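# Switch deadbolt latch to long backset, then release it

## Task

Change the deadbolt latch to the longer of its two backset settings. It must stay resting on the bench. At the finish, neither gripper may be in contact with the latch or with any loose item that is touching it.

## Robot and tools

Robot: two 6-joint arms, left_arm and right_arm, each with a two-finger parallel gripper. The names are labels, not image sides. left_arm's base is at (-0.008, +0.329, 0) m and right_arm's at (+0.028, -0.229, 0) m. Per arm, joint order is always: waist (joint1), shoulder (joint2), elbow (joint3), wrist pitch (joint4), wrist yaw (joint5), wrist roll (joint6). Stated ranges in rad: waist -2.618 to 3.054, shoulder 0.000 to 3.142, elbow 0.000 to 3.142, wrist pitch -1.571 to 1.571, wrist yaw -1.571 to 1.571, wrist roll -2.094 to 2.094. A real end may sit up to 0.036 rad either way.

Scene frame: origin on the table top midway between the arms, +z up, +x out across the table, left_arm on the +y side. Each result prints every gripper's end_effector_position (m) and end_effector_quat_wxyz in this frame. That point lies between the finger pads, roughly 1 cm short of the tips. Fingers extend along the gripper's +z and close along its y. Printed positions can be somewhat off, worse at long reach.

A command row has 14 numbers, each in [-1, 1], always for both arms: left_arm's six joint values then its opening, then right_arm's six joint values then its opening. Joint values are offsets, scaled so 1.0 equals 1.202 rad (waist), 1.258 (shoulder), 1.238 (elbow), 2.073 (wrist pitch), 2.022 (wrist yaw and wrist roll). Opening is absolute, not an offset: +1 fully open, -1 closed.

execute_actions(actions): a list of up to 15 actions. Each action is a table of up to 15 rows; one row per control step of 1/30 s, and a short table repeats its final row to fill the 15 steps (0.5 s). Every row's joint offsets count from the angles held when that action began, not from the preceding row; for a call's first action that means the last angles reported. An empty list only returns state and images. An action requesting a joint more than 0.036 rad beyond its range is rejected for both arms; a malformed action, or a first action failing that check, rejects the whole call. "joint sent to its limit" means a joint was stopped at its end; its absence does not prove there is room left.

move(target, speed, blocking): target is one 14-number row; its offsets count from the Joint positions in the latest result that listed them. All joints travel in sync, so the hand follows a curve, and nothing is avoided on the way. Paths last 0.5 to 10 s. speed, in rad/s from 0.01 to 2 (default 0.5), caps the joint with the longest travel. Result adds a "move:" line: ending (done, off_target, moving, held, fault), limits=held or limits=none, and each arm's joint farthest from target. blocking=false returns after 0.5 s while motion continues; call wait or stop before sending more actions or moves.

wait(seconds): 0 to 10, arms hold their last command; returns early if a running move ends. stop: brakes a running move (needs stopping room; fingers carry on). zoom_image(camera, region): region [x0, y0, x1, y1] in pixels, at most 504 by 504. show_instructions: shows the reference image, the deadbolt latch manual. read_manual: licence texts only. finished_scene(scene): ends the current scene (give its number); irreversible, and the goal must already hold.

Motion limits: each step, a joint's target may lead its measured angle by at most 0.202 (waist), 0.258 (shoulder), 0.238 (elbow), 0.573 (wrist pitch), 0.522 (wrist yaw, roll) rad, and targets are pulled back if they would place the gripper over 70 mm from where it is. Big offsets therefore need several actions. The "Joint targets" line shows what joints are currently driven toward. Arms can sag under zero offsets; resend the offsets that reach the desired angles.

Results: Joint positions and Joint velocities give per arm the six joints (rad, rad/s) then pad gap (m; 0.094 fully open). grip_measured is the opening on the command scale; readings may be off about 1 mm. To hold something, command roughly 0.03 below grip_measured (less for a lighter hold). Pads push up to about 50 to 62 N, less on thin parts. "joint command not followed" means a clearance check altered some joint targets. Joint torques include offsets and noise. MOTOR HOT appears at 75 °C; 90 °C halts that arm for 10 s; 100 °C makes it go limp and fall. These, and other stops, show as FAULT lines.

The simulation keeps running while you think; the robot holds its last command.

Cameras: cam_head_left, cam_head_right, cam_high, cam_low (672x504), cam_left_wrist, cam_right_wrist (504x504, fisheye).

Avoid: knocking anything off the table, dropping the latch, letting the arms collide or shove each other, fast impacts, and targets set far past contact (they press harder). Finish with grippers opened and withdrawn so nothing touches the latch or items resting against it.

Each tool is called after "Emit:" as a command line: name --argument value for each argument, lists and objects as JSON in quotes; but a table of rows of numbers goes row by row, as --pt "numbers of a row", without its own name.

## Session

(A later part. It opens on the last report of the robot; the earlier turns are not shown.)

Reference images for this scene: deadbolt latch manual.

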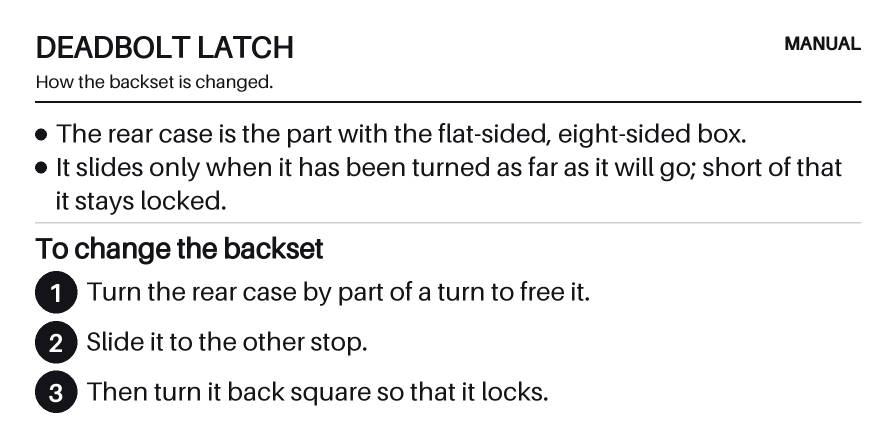

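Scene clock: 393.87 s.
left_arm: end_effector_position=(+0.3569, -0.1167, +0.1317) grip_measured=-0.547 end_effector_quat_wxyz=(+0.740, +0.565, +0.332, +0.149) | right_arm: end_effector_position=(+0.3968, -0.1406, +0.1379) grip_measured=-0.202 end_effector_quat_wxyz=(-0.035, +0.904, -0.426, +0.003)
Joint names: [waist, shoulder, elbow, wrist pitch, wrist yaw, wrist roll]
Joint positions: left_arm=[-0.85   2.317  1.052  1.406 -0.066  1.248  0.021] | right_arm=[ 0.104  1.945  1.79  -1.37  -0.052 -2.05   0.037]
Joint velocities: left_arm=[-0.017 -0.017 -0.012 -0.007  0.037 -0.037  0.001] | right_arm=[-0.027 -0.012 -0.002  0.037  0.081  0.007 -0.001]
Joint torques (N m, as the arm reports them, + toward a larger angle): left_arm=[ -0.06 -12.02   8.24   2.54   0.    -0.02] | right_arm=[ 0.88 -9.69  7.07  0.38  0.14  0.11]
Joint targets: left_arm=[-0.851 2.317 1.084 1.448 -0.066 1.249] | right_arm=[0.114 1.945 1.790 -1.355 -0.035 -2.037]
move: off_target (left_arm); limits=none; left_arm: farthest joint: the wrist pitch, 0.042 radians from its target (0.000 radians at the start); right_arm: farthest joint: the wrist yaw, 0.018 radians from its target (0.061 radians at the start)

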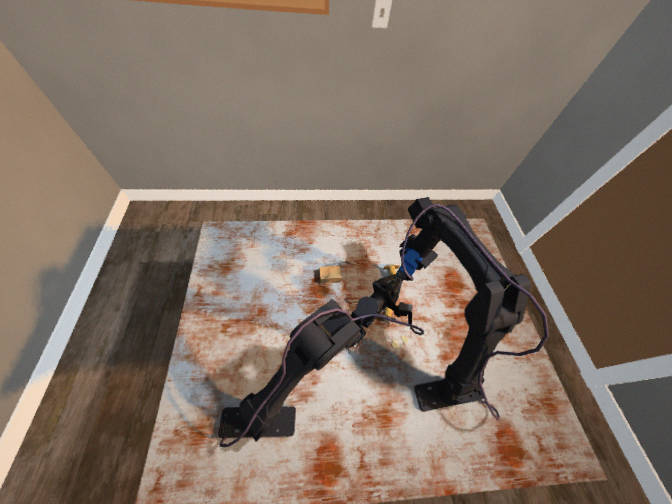

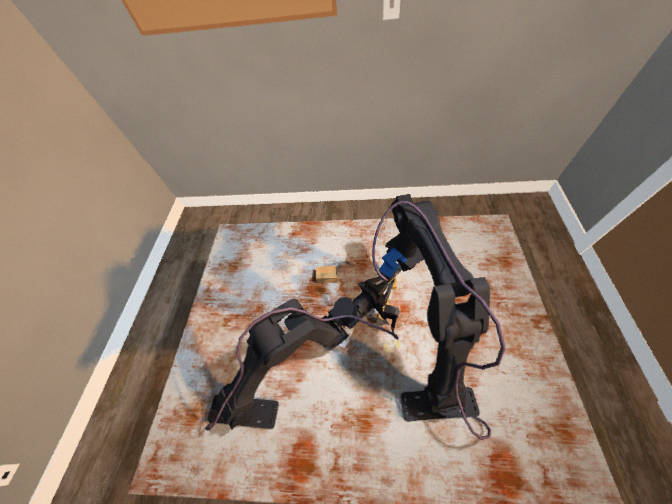

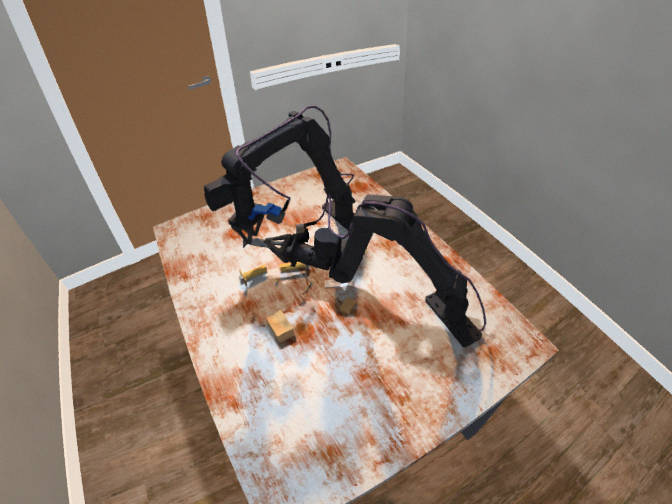

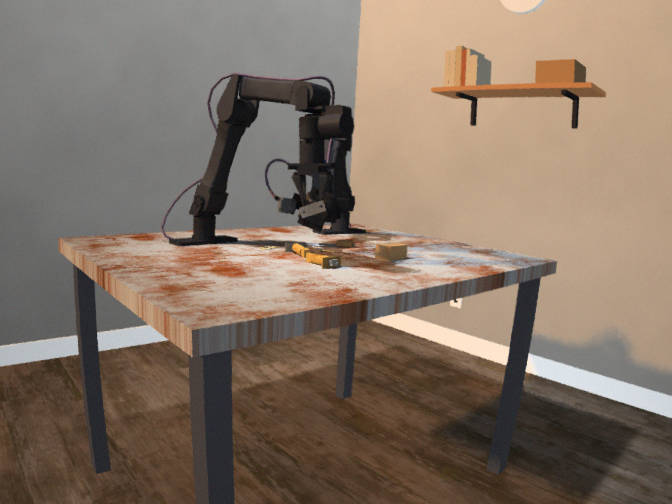

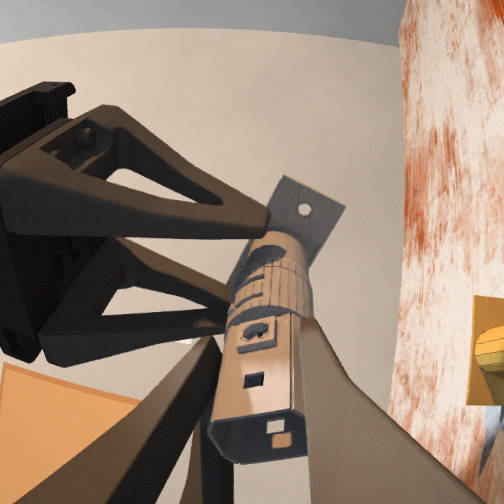

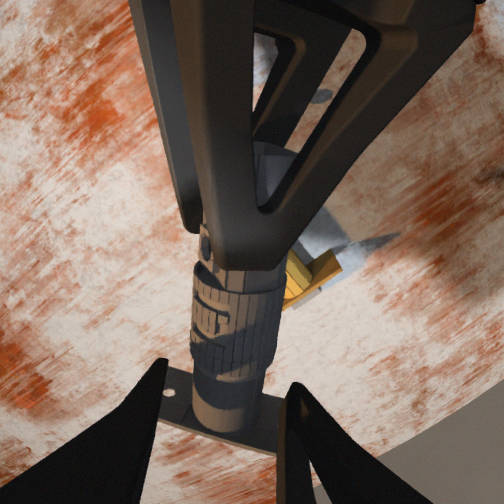

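Emit:
move --target '[0,-0.035,0.025,0.025,0,0,-0.68, 0,0,-0.02,0,0.02,-0.015,-0.2]' --speed 0.08

Scene clock: 399.93 s.
left_arm: end_effector_position=(+0.3571, -0.1170, +0.1311) grip_measured=-0.547 end_effector_quat_wxyz=(+0.738, +0.568, +0.333, +0.149) | right_arm: end_effector_position=(+0.3972, -0.1427, +0.1378) grip_measured=-0.202 end_effector_quat_wxyz=(-0.030, +0.908, -0.417, +0.007)
Joint names: [waist, shoulder, elbow, wrist pitch, wrist yaw, wrist roll]
Joint positions: left_arm=[-0.85   2.314  1.052  1.396 -0.066  1.248  0.021] | right_arm=[ 0.104  1.945  1.79  -1.37  -0.04  -2.071  0.037]
Joint velocities: left_arm=[-0.002 -0.012 -0.007 -0.022 -0.007 -0.037  0.   ] | right_arm=[ 0.002 -0.007 -0.002 -0.007 -0.007 -0.037  0.001]
Joint torques (N m, as the arm reports them, + toward a larger angle): left_arm=[ -0.02 -15.25   8.14   2.72   0.01  -0.04] | right_arm=[ 0.05 -9.6   5.13  0.26  0.28 -0.03]
Joint targets: left_arm=[-0.850 2.273 1.083 1.458 -0.066 1.248] | right_arm=[0.104 1.945 1.765 -1.370 -0.011 -2.078]
joint sent to its limit (right arm) — the command would take the wrist roll past its lower limit, so that joint was sent only as far as its limit.
move: off_target (left_arm, right_arm); limits=none; left_arm: farthest joint: the wrist pitch, 0.062 radians from its target (0.052 radians at the start); right_arm: farthest joint: the wrist yaw, 0.028 radians from its target (0.040 radians at the start)

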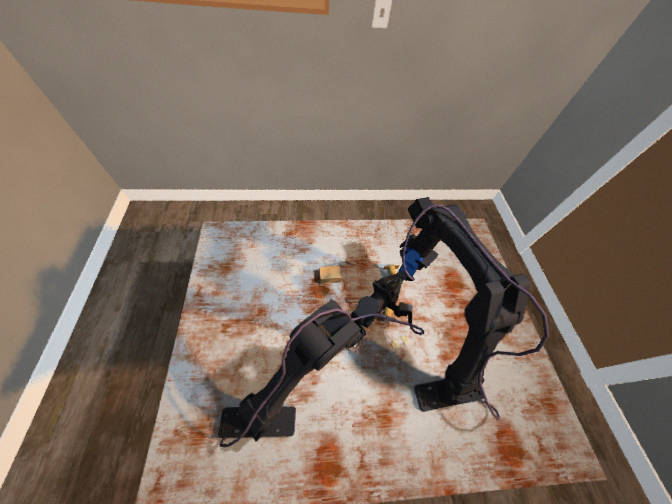

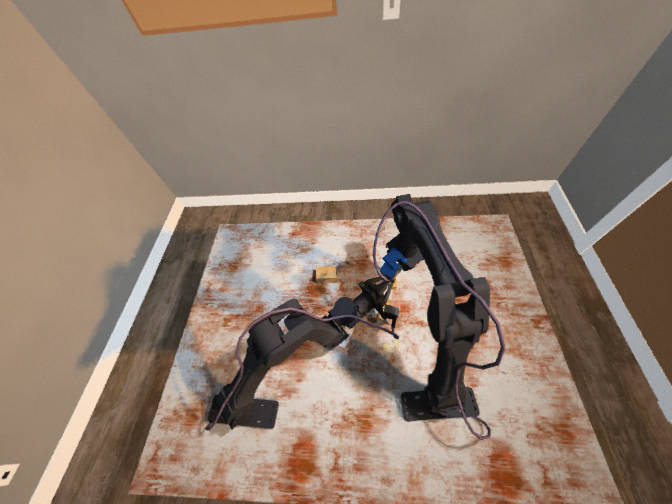

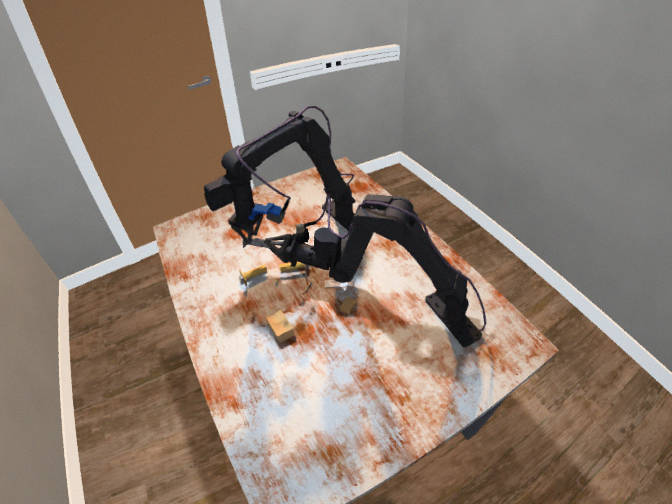

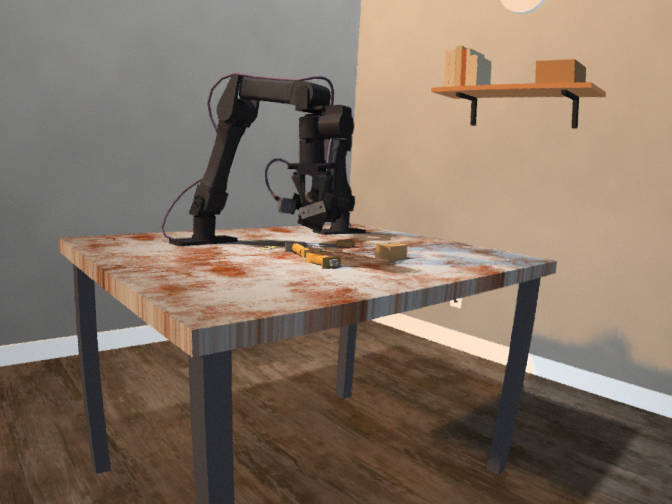

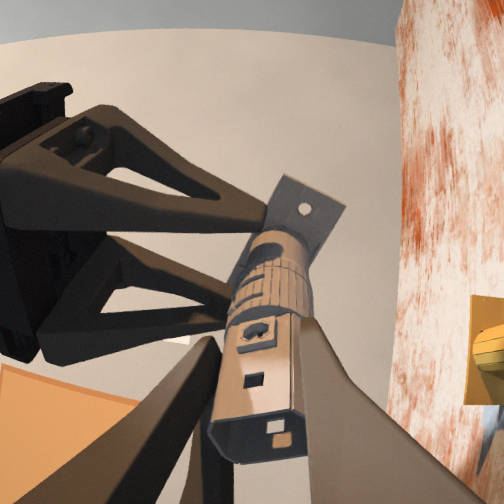

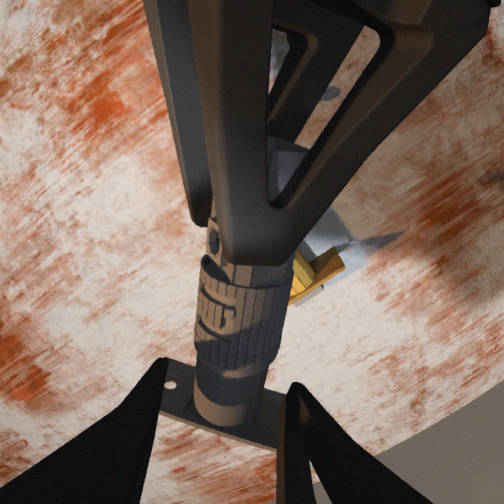

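Emit:
move --target '[0,-0.01,0.025,0.03,0,-0.4,-0.68, -0.01,-0.03,0,-0.02,0.02,0.02,0.2]' --speed 0.3

Scene clock: 447.10 s.
left_arm: end_effector_position=(+0.3579, -0.1149, +0.1381) grip_measured=-0.547 end_effector_quat_wxyz=(+0.748, +0.385, +0.520, -0.148) | right_arm: end_effector_position=(+0.3939, -0.1495, +0.1430) grip_measured=+0.198 end_effector_quat_wxyz=(-0.016, +0.902, -0.431, +0.016)
Joint names: [waist, shoulder, elbow, wrist pitch, wrist yaw, wrist roll]
Joint positions: left_arm=[-0.849  2.314  1.052  1.425 -0.071  0.453  0.021] | right_arm=[ 0.104  1.929  1.79  -1.387 -0.007 -2.042  0.056]
Joint velocities: left_arm=[-0.012  0.012  0.007 -0.022 -0.022  0.022  0.   ] | right_arm=[-0.007 -0.007  0.012  0.007  0.037  0.051 -0.   ]
Joint torques (N m, as the arm reports them, + toward a larger angle): left_arm=[ -0.17 -12.98   8.22   2.43   0.03  -0.16] | right_arm=[ -0.92 -10.9    7.05   0.     0.06   0.13]
Joint targets: left_arm=[-0.851 2.301 1.083 1.459 -0.066 0.439] | right_arm=[0.092 1.908 1.790 -1.411 0.001 -2.031]
move: off_target (left_arm, right_arm); limits=none; left_arm: farthest joint: the wrist pitch, 0.033 radians from its target (0.062 radians at the start); right_arm: farthest joint: the wrist pitch, 0.024 radians from its target (0.042 radians at the start)

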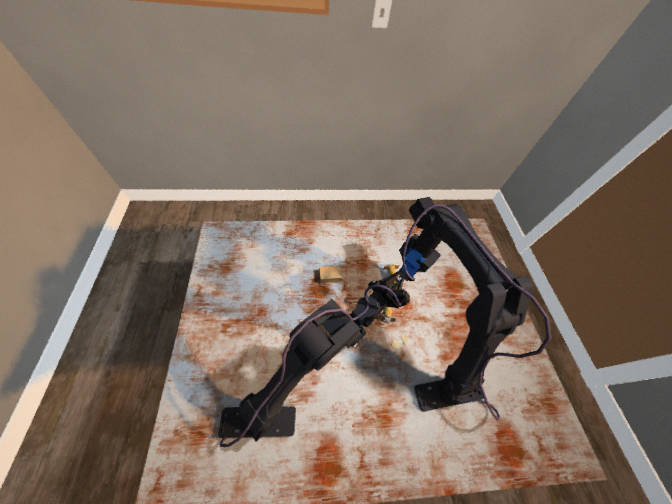

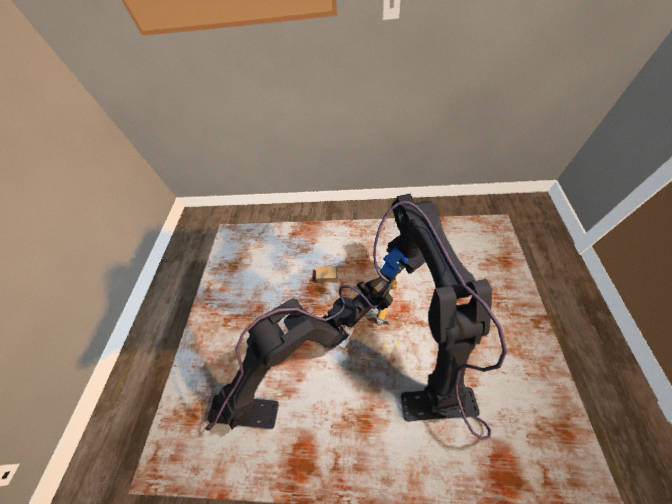

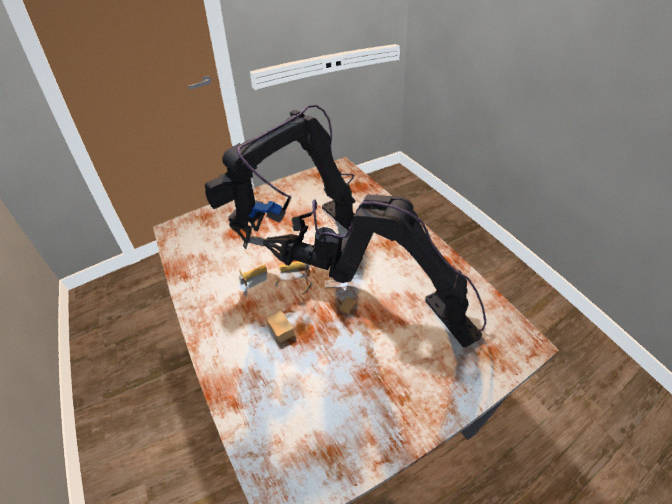

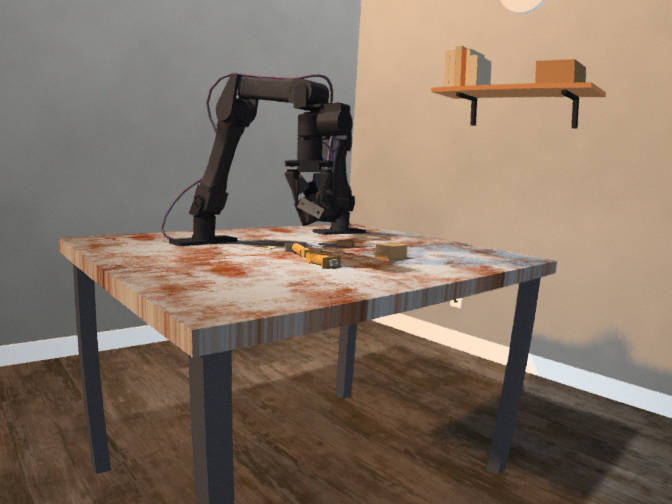

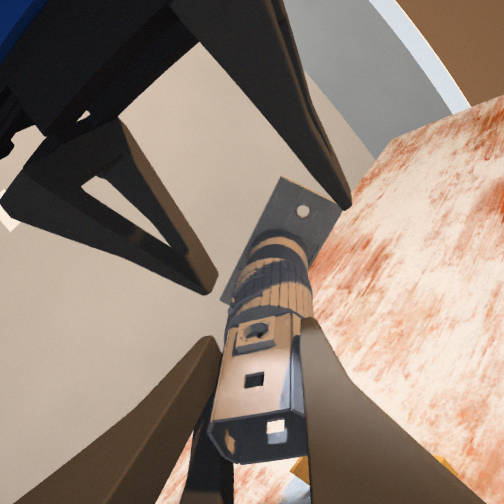

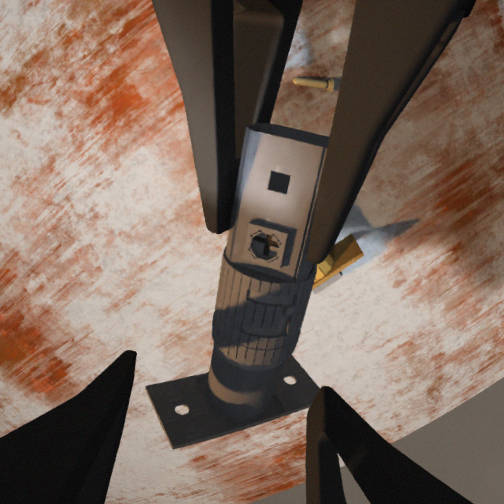

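Emit:
move --target '[0,-0.01,0.025,0.016,0,0,-0.68, 0.032,0,0,0,0,0,0.2]' --speed 0.1

Emit:
move --target '[0,-0.01,0.025,0.016,0,0,-0.68, 0.007,-0.01,-0.062,0.028,0,0,0.2]' --speed 0.1

Scene clock: 457.10 s.
left_arm: end_effector_position=(+0.3579, -0.1150, +0.1379) grip_measured=-0.547 end_effector_quat_wxyz=(+0.747, +0.386, +0.521, -0.148) | right_arm: end_effector_position=(+0.3912, -0.1384, +0.1430) grip_measured=+0.198 end_effector_quat_wxyz=(-0.016, +0.909, -0.417, +0.015)
Joint names: [waist, shoulder, elbow, wrist pitch, wrist yaw, wrist roll]
Joint positions: left_arm=[-0.849  2.314  1.052  1.424 -0.071  0.453  0.021] | right_arm=[ 0.134  1.929  1.79  -1.388 -0.007 -2.042  0.056]
Joint velocities: left_arm=[-0.007  0.002  0.007 -0.007 -0.007 -0.022 -0.001] | right_arm=[-0.012 -0.002 -0.007  0.007  0.007  0.066 -0.   ]
Joint torques (N m, as the arm reports them, + toward a larger angle): left_arm=[ -0.01 -12.98   8.2    2.43   0.01  -0.03] | right_arm=[ 0.53 -9.48  6.86  0.2  -0.01 -0.02]
Joint targets: left_arm=[-0.849 2.301 1.083 1.458 -0.071 0.454] | right_arm=[0.143 1.929 1.790 -1.388 -0.007 -2.042]
move: off_target (left_arm); limits=none; left_arm: farthest joint: the wrist pitch, 0.034 radians from its target (0.033 radians at the start); right_arm: farthest joint: the waist, 0.008 radians from its target (0.039 radians at the start)

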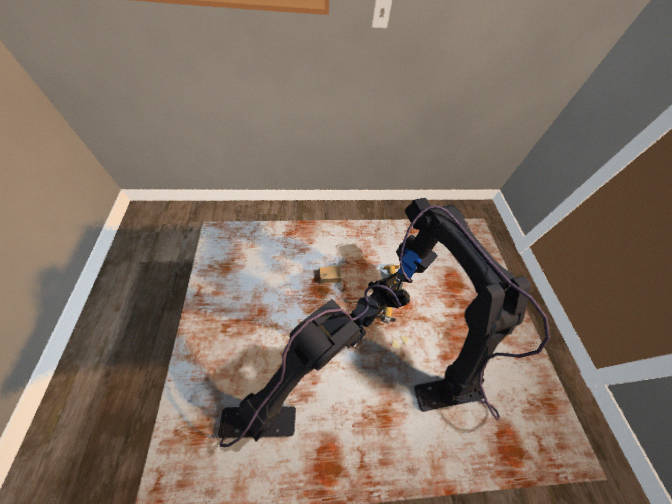

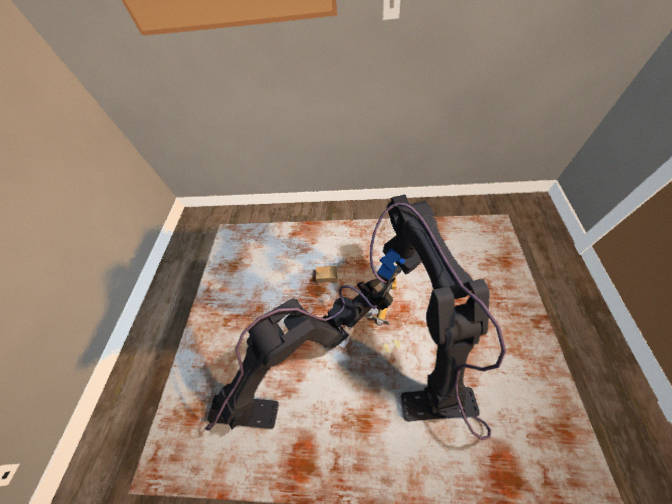

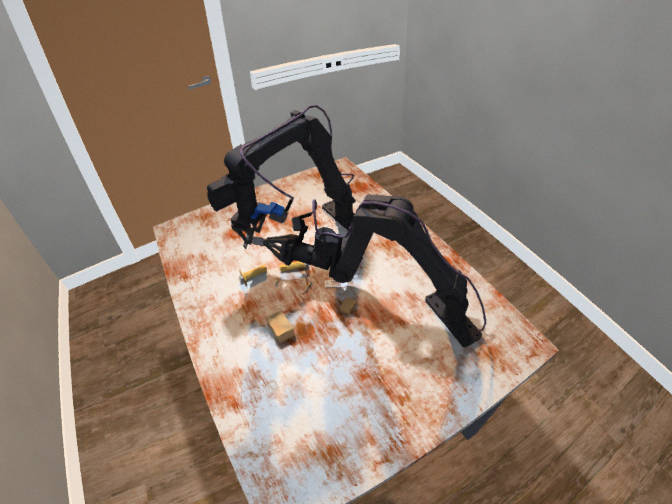

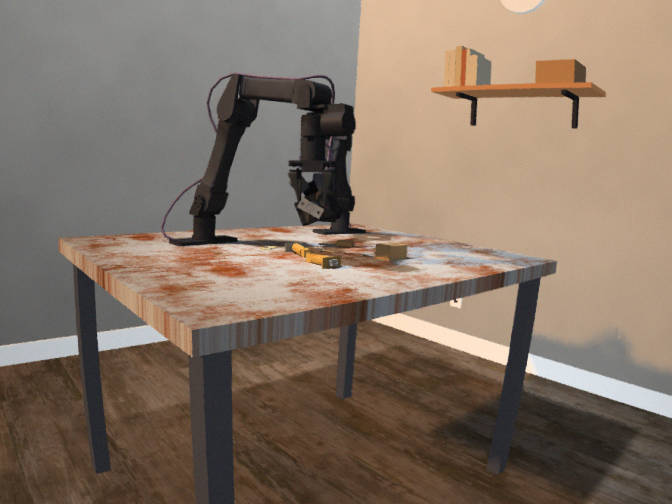

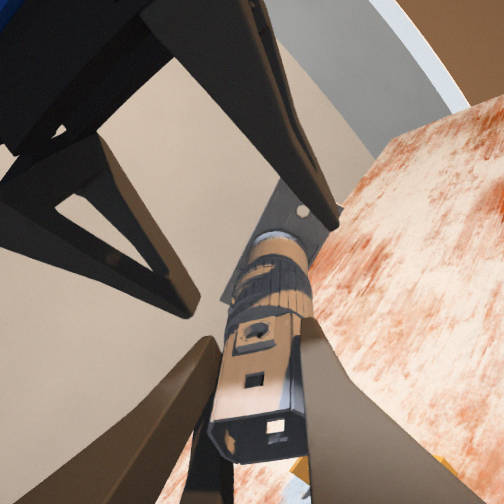

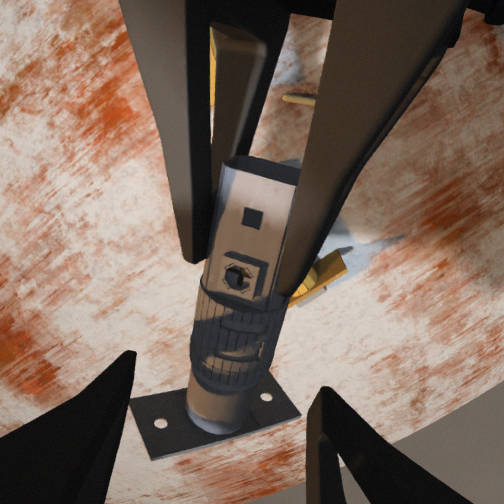

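Scene clock: 458.37 s.
left_arm: end_effector_position=(+0.3579, -0.1150, +0.1378) grip_measured=-0.547 end_effector_quat_wxyz=(+0.747, +0.386, +0.521, -0.148) | right_arm: end_effector_position=(+0.3938, -0.1377, +0.1305) grip_measured=+0.198 end_effector_quat_wxyz=(-0.018, +0.909, -0.417, +0.018)
Joint names: [waist, shoulder, elbow, wrist pitch, wrist yaw, wrist roll]
Joint positions: left_arm=[-0.849  2.314  1.052  1.423 -0.071  0.453  0.021] | right_arm=[ 0.134  1.929  1.74  -1.33  -0.007 -2.042  0.056]
Joint velocities: left_arm=[ 0.012 -0.012  0.007 -0.066  0.007  0.022 -0.   ] | right_arm=[-0.007 -0.017  0.012  0.007 -0.022 -0.037 -0.   ]
Joint torques (N m, as the arm reports them, + toward a larger angle): left_arm=[ -0.05 -12.98   8.2    2.41   0.    -0.05] | right_arm=[  0.58 -10.47   4.84   0.25   0.02   0.03]
Joint targets: left_arm=[-0.849 2.301 1.083 1.457 -0.071 0.453] | right_arm=[0.143 1.917 1.713 -1.329 -0.007 -2.042]
move: off_target (left_arm, right_arm); limits=none; left_arm: farthest joint: the wrist pitch, 0.034 radians from its target (0.033 radians at the start); right_arm: farthest joint: the elbow, 0.027 radians from its target (0.077 radians at the start)

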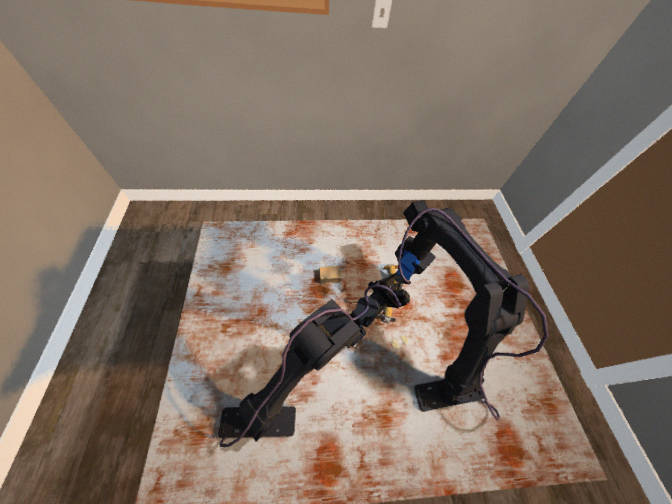

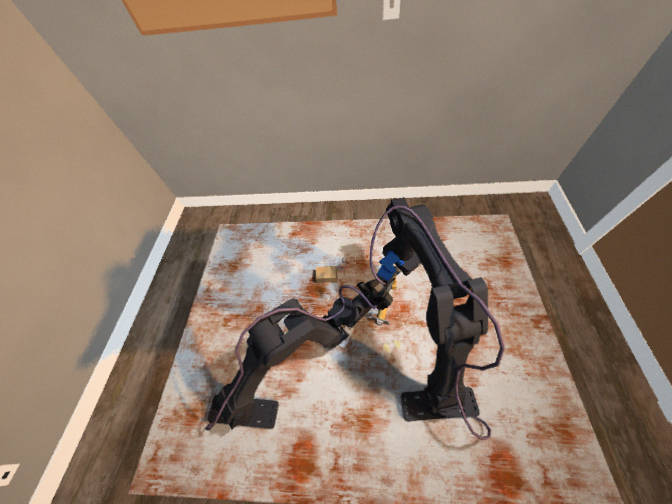

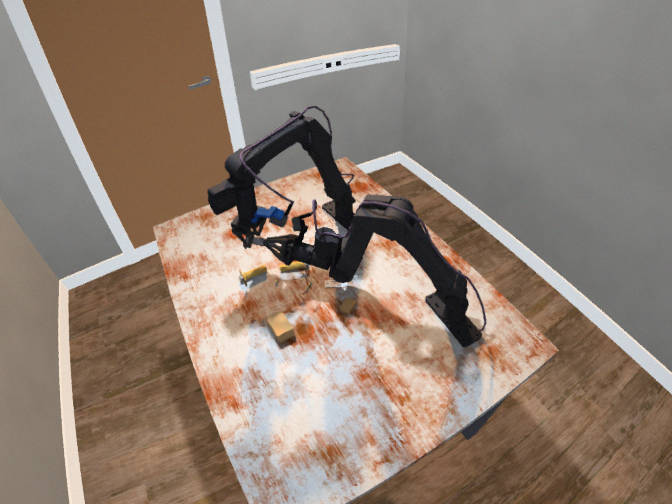

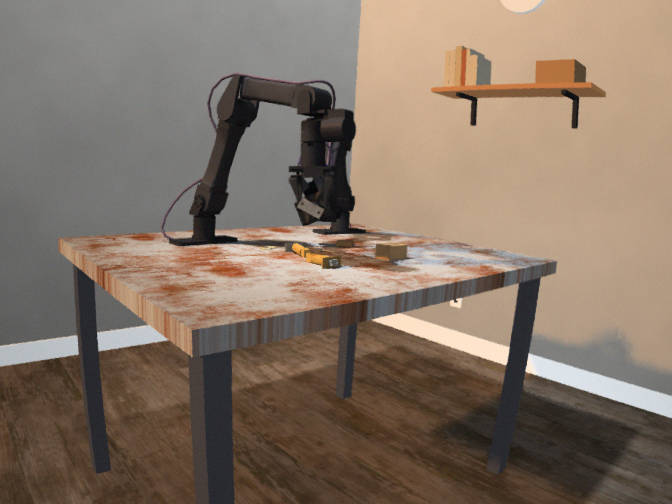

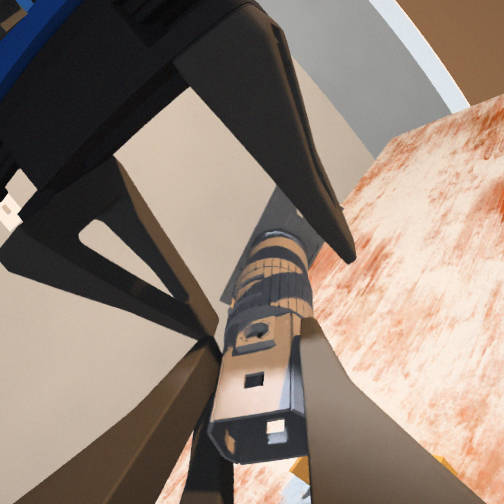

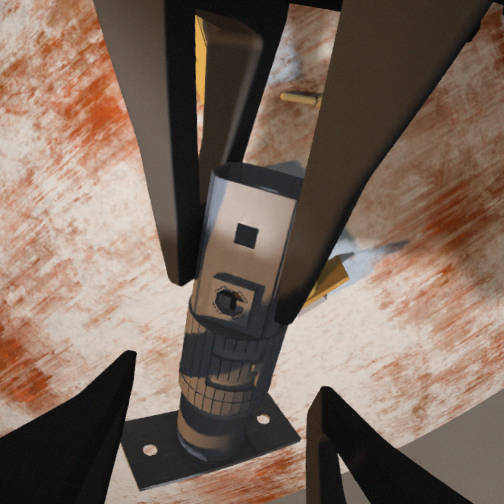

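Emit:
move --target '[0,-0.01,0.025,0.016,0,0,-0.68, -0.026,0,0,0,0,-0.015,-0.1]' --speed 0.1

Scene clock: 463.03 s.
left_arm: end_effector_position=(+0.3579, -0.1150, +0.1376) grip_measured=-0.547 end_effector_quat_wxyz=(+0.747, +0.386, +0.521, -0.148) | right_arm: end_effector_position=(+0.3959, -0.1461, +0.1306) grip_measured=-0.098 end_effector_quat_wxyz=(-0.018, +0.908, -0.418, +0.019)
Joint names: [waist, shoulder, elbow, wrist pitch, wrist yaw, wrist roll]
Joint positions: left_arm=[-0.849  2.314  1.052  1.423 -0.071  0.453  0.021] | right_arm=[ 0.112  1.929  1.74  -1.33  -0.007 -2.061  0.042]
Joint velocities: left_arm=[-0.007  0.002  0.017  0.037 -0.007 -0.022  0.   ] | right_arm=[ 0.027 -0.022 -0.007 -0.051 -0.022  0.022  0.   ]
Joint torques (N m, as the arm reports them, + toward a larger angle): left_arm=[ -0.06 -13.02   8.17   2.4    0.    -0.03] | right_arm=[-0.56 -9.48  6.99  0.2   0.01 -0.12]
Joint targets: left_arm=[-0.849 2.301 1.083 1.456 -0.071 0.453] | right_arm=[0.103 1.929 1.740 -1.331 -0.007 -2.072]
move: off_target (left_arm); limits=none; left_arm: farthest joint: the wrist pitch, 0.034 radians from its target (0.033 radians at the start); right_arm: farthest joint: the wrist roll, 0.011 radians from its target (0.031 radians at the start)

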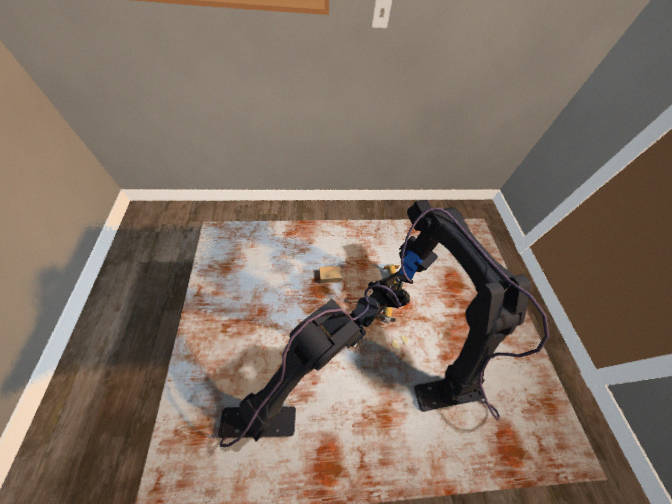

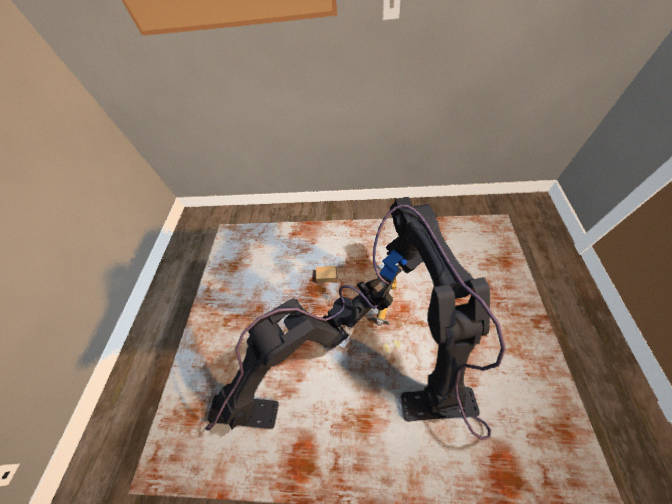

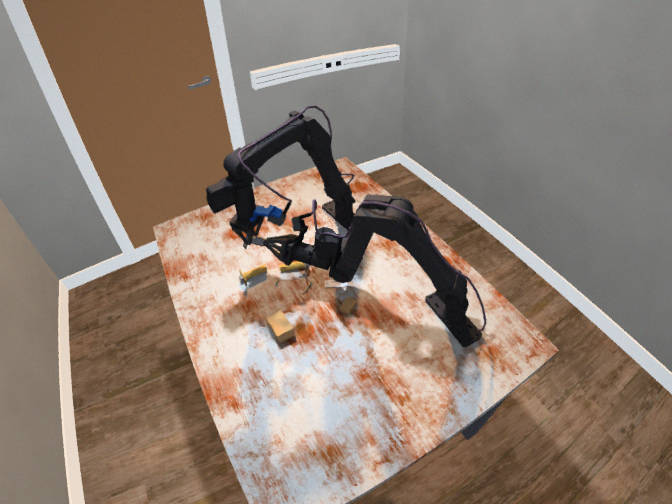

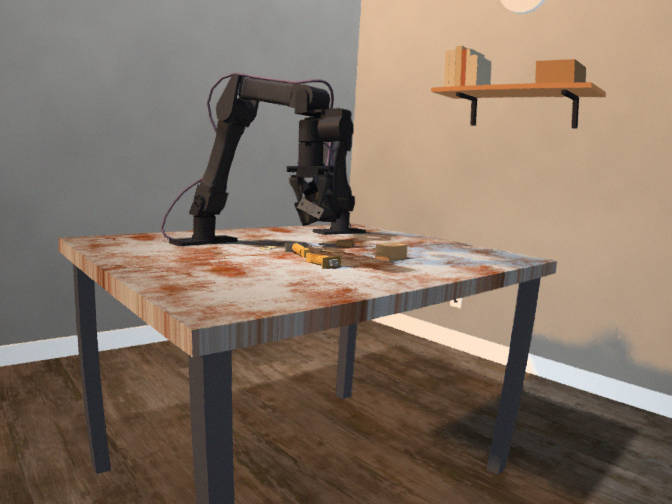

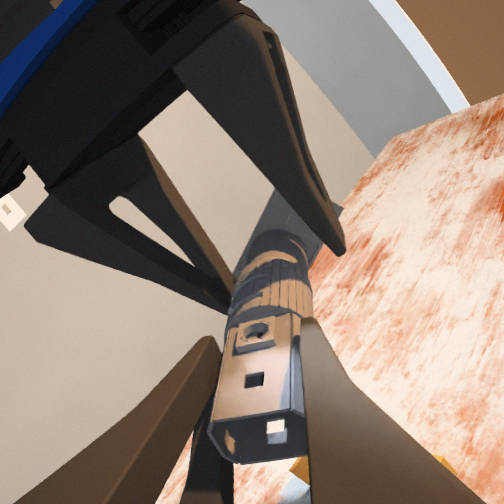

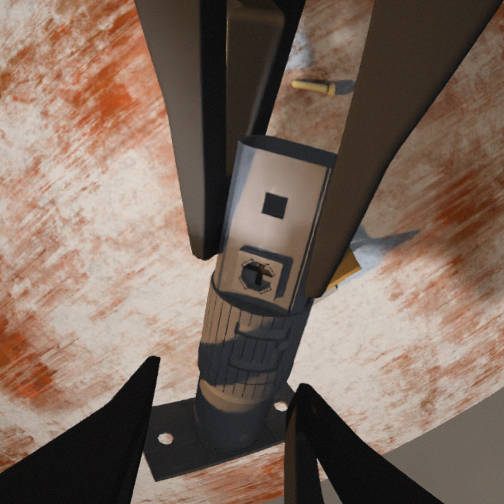

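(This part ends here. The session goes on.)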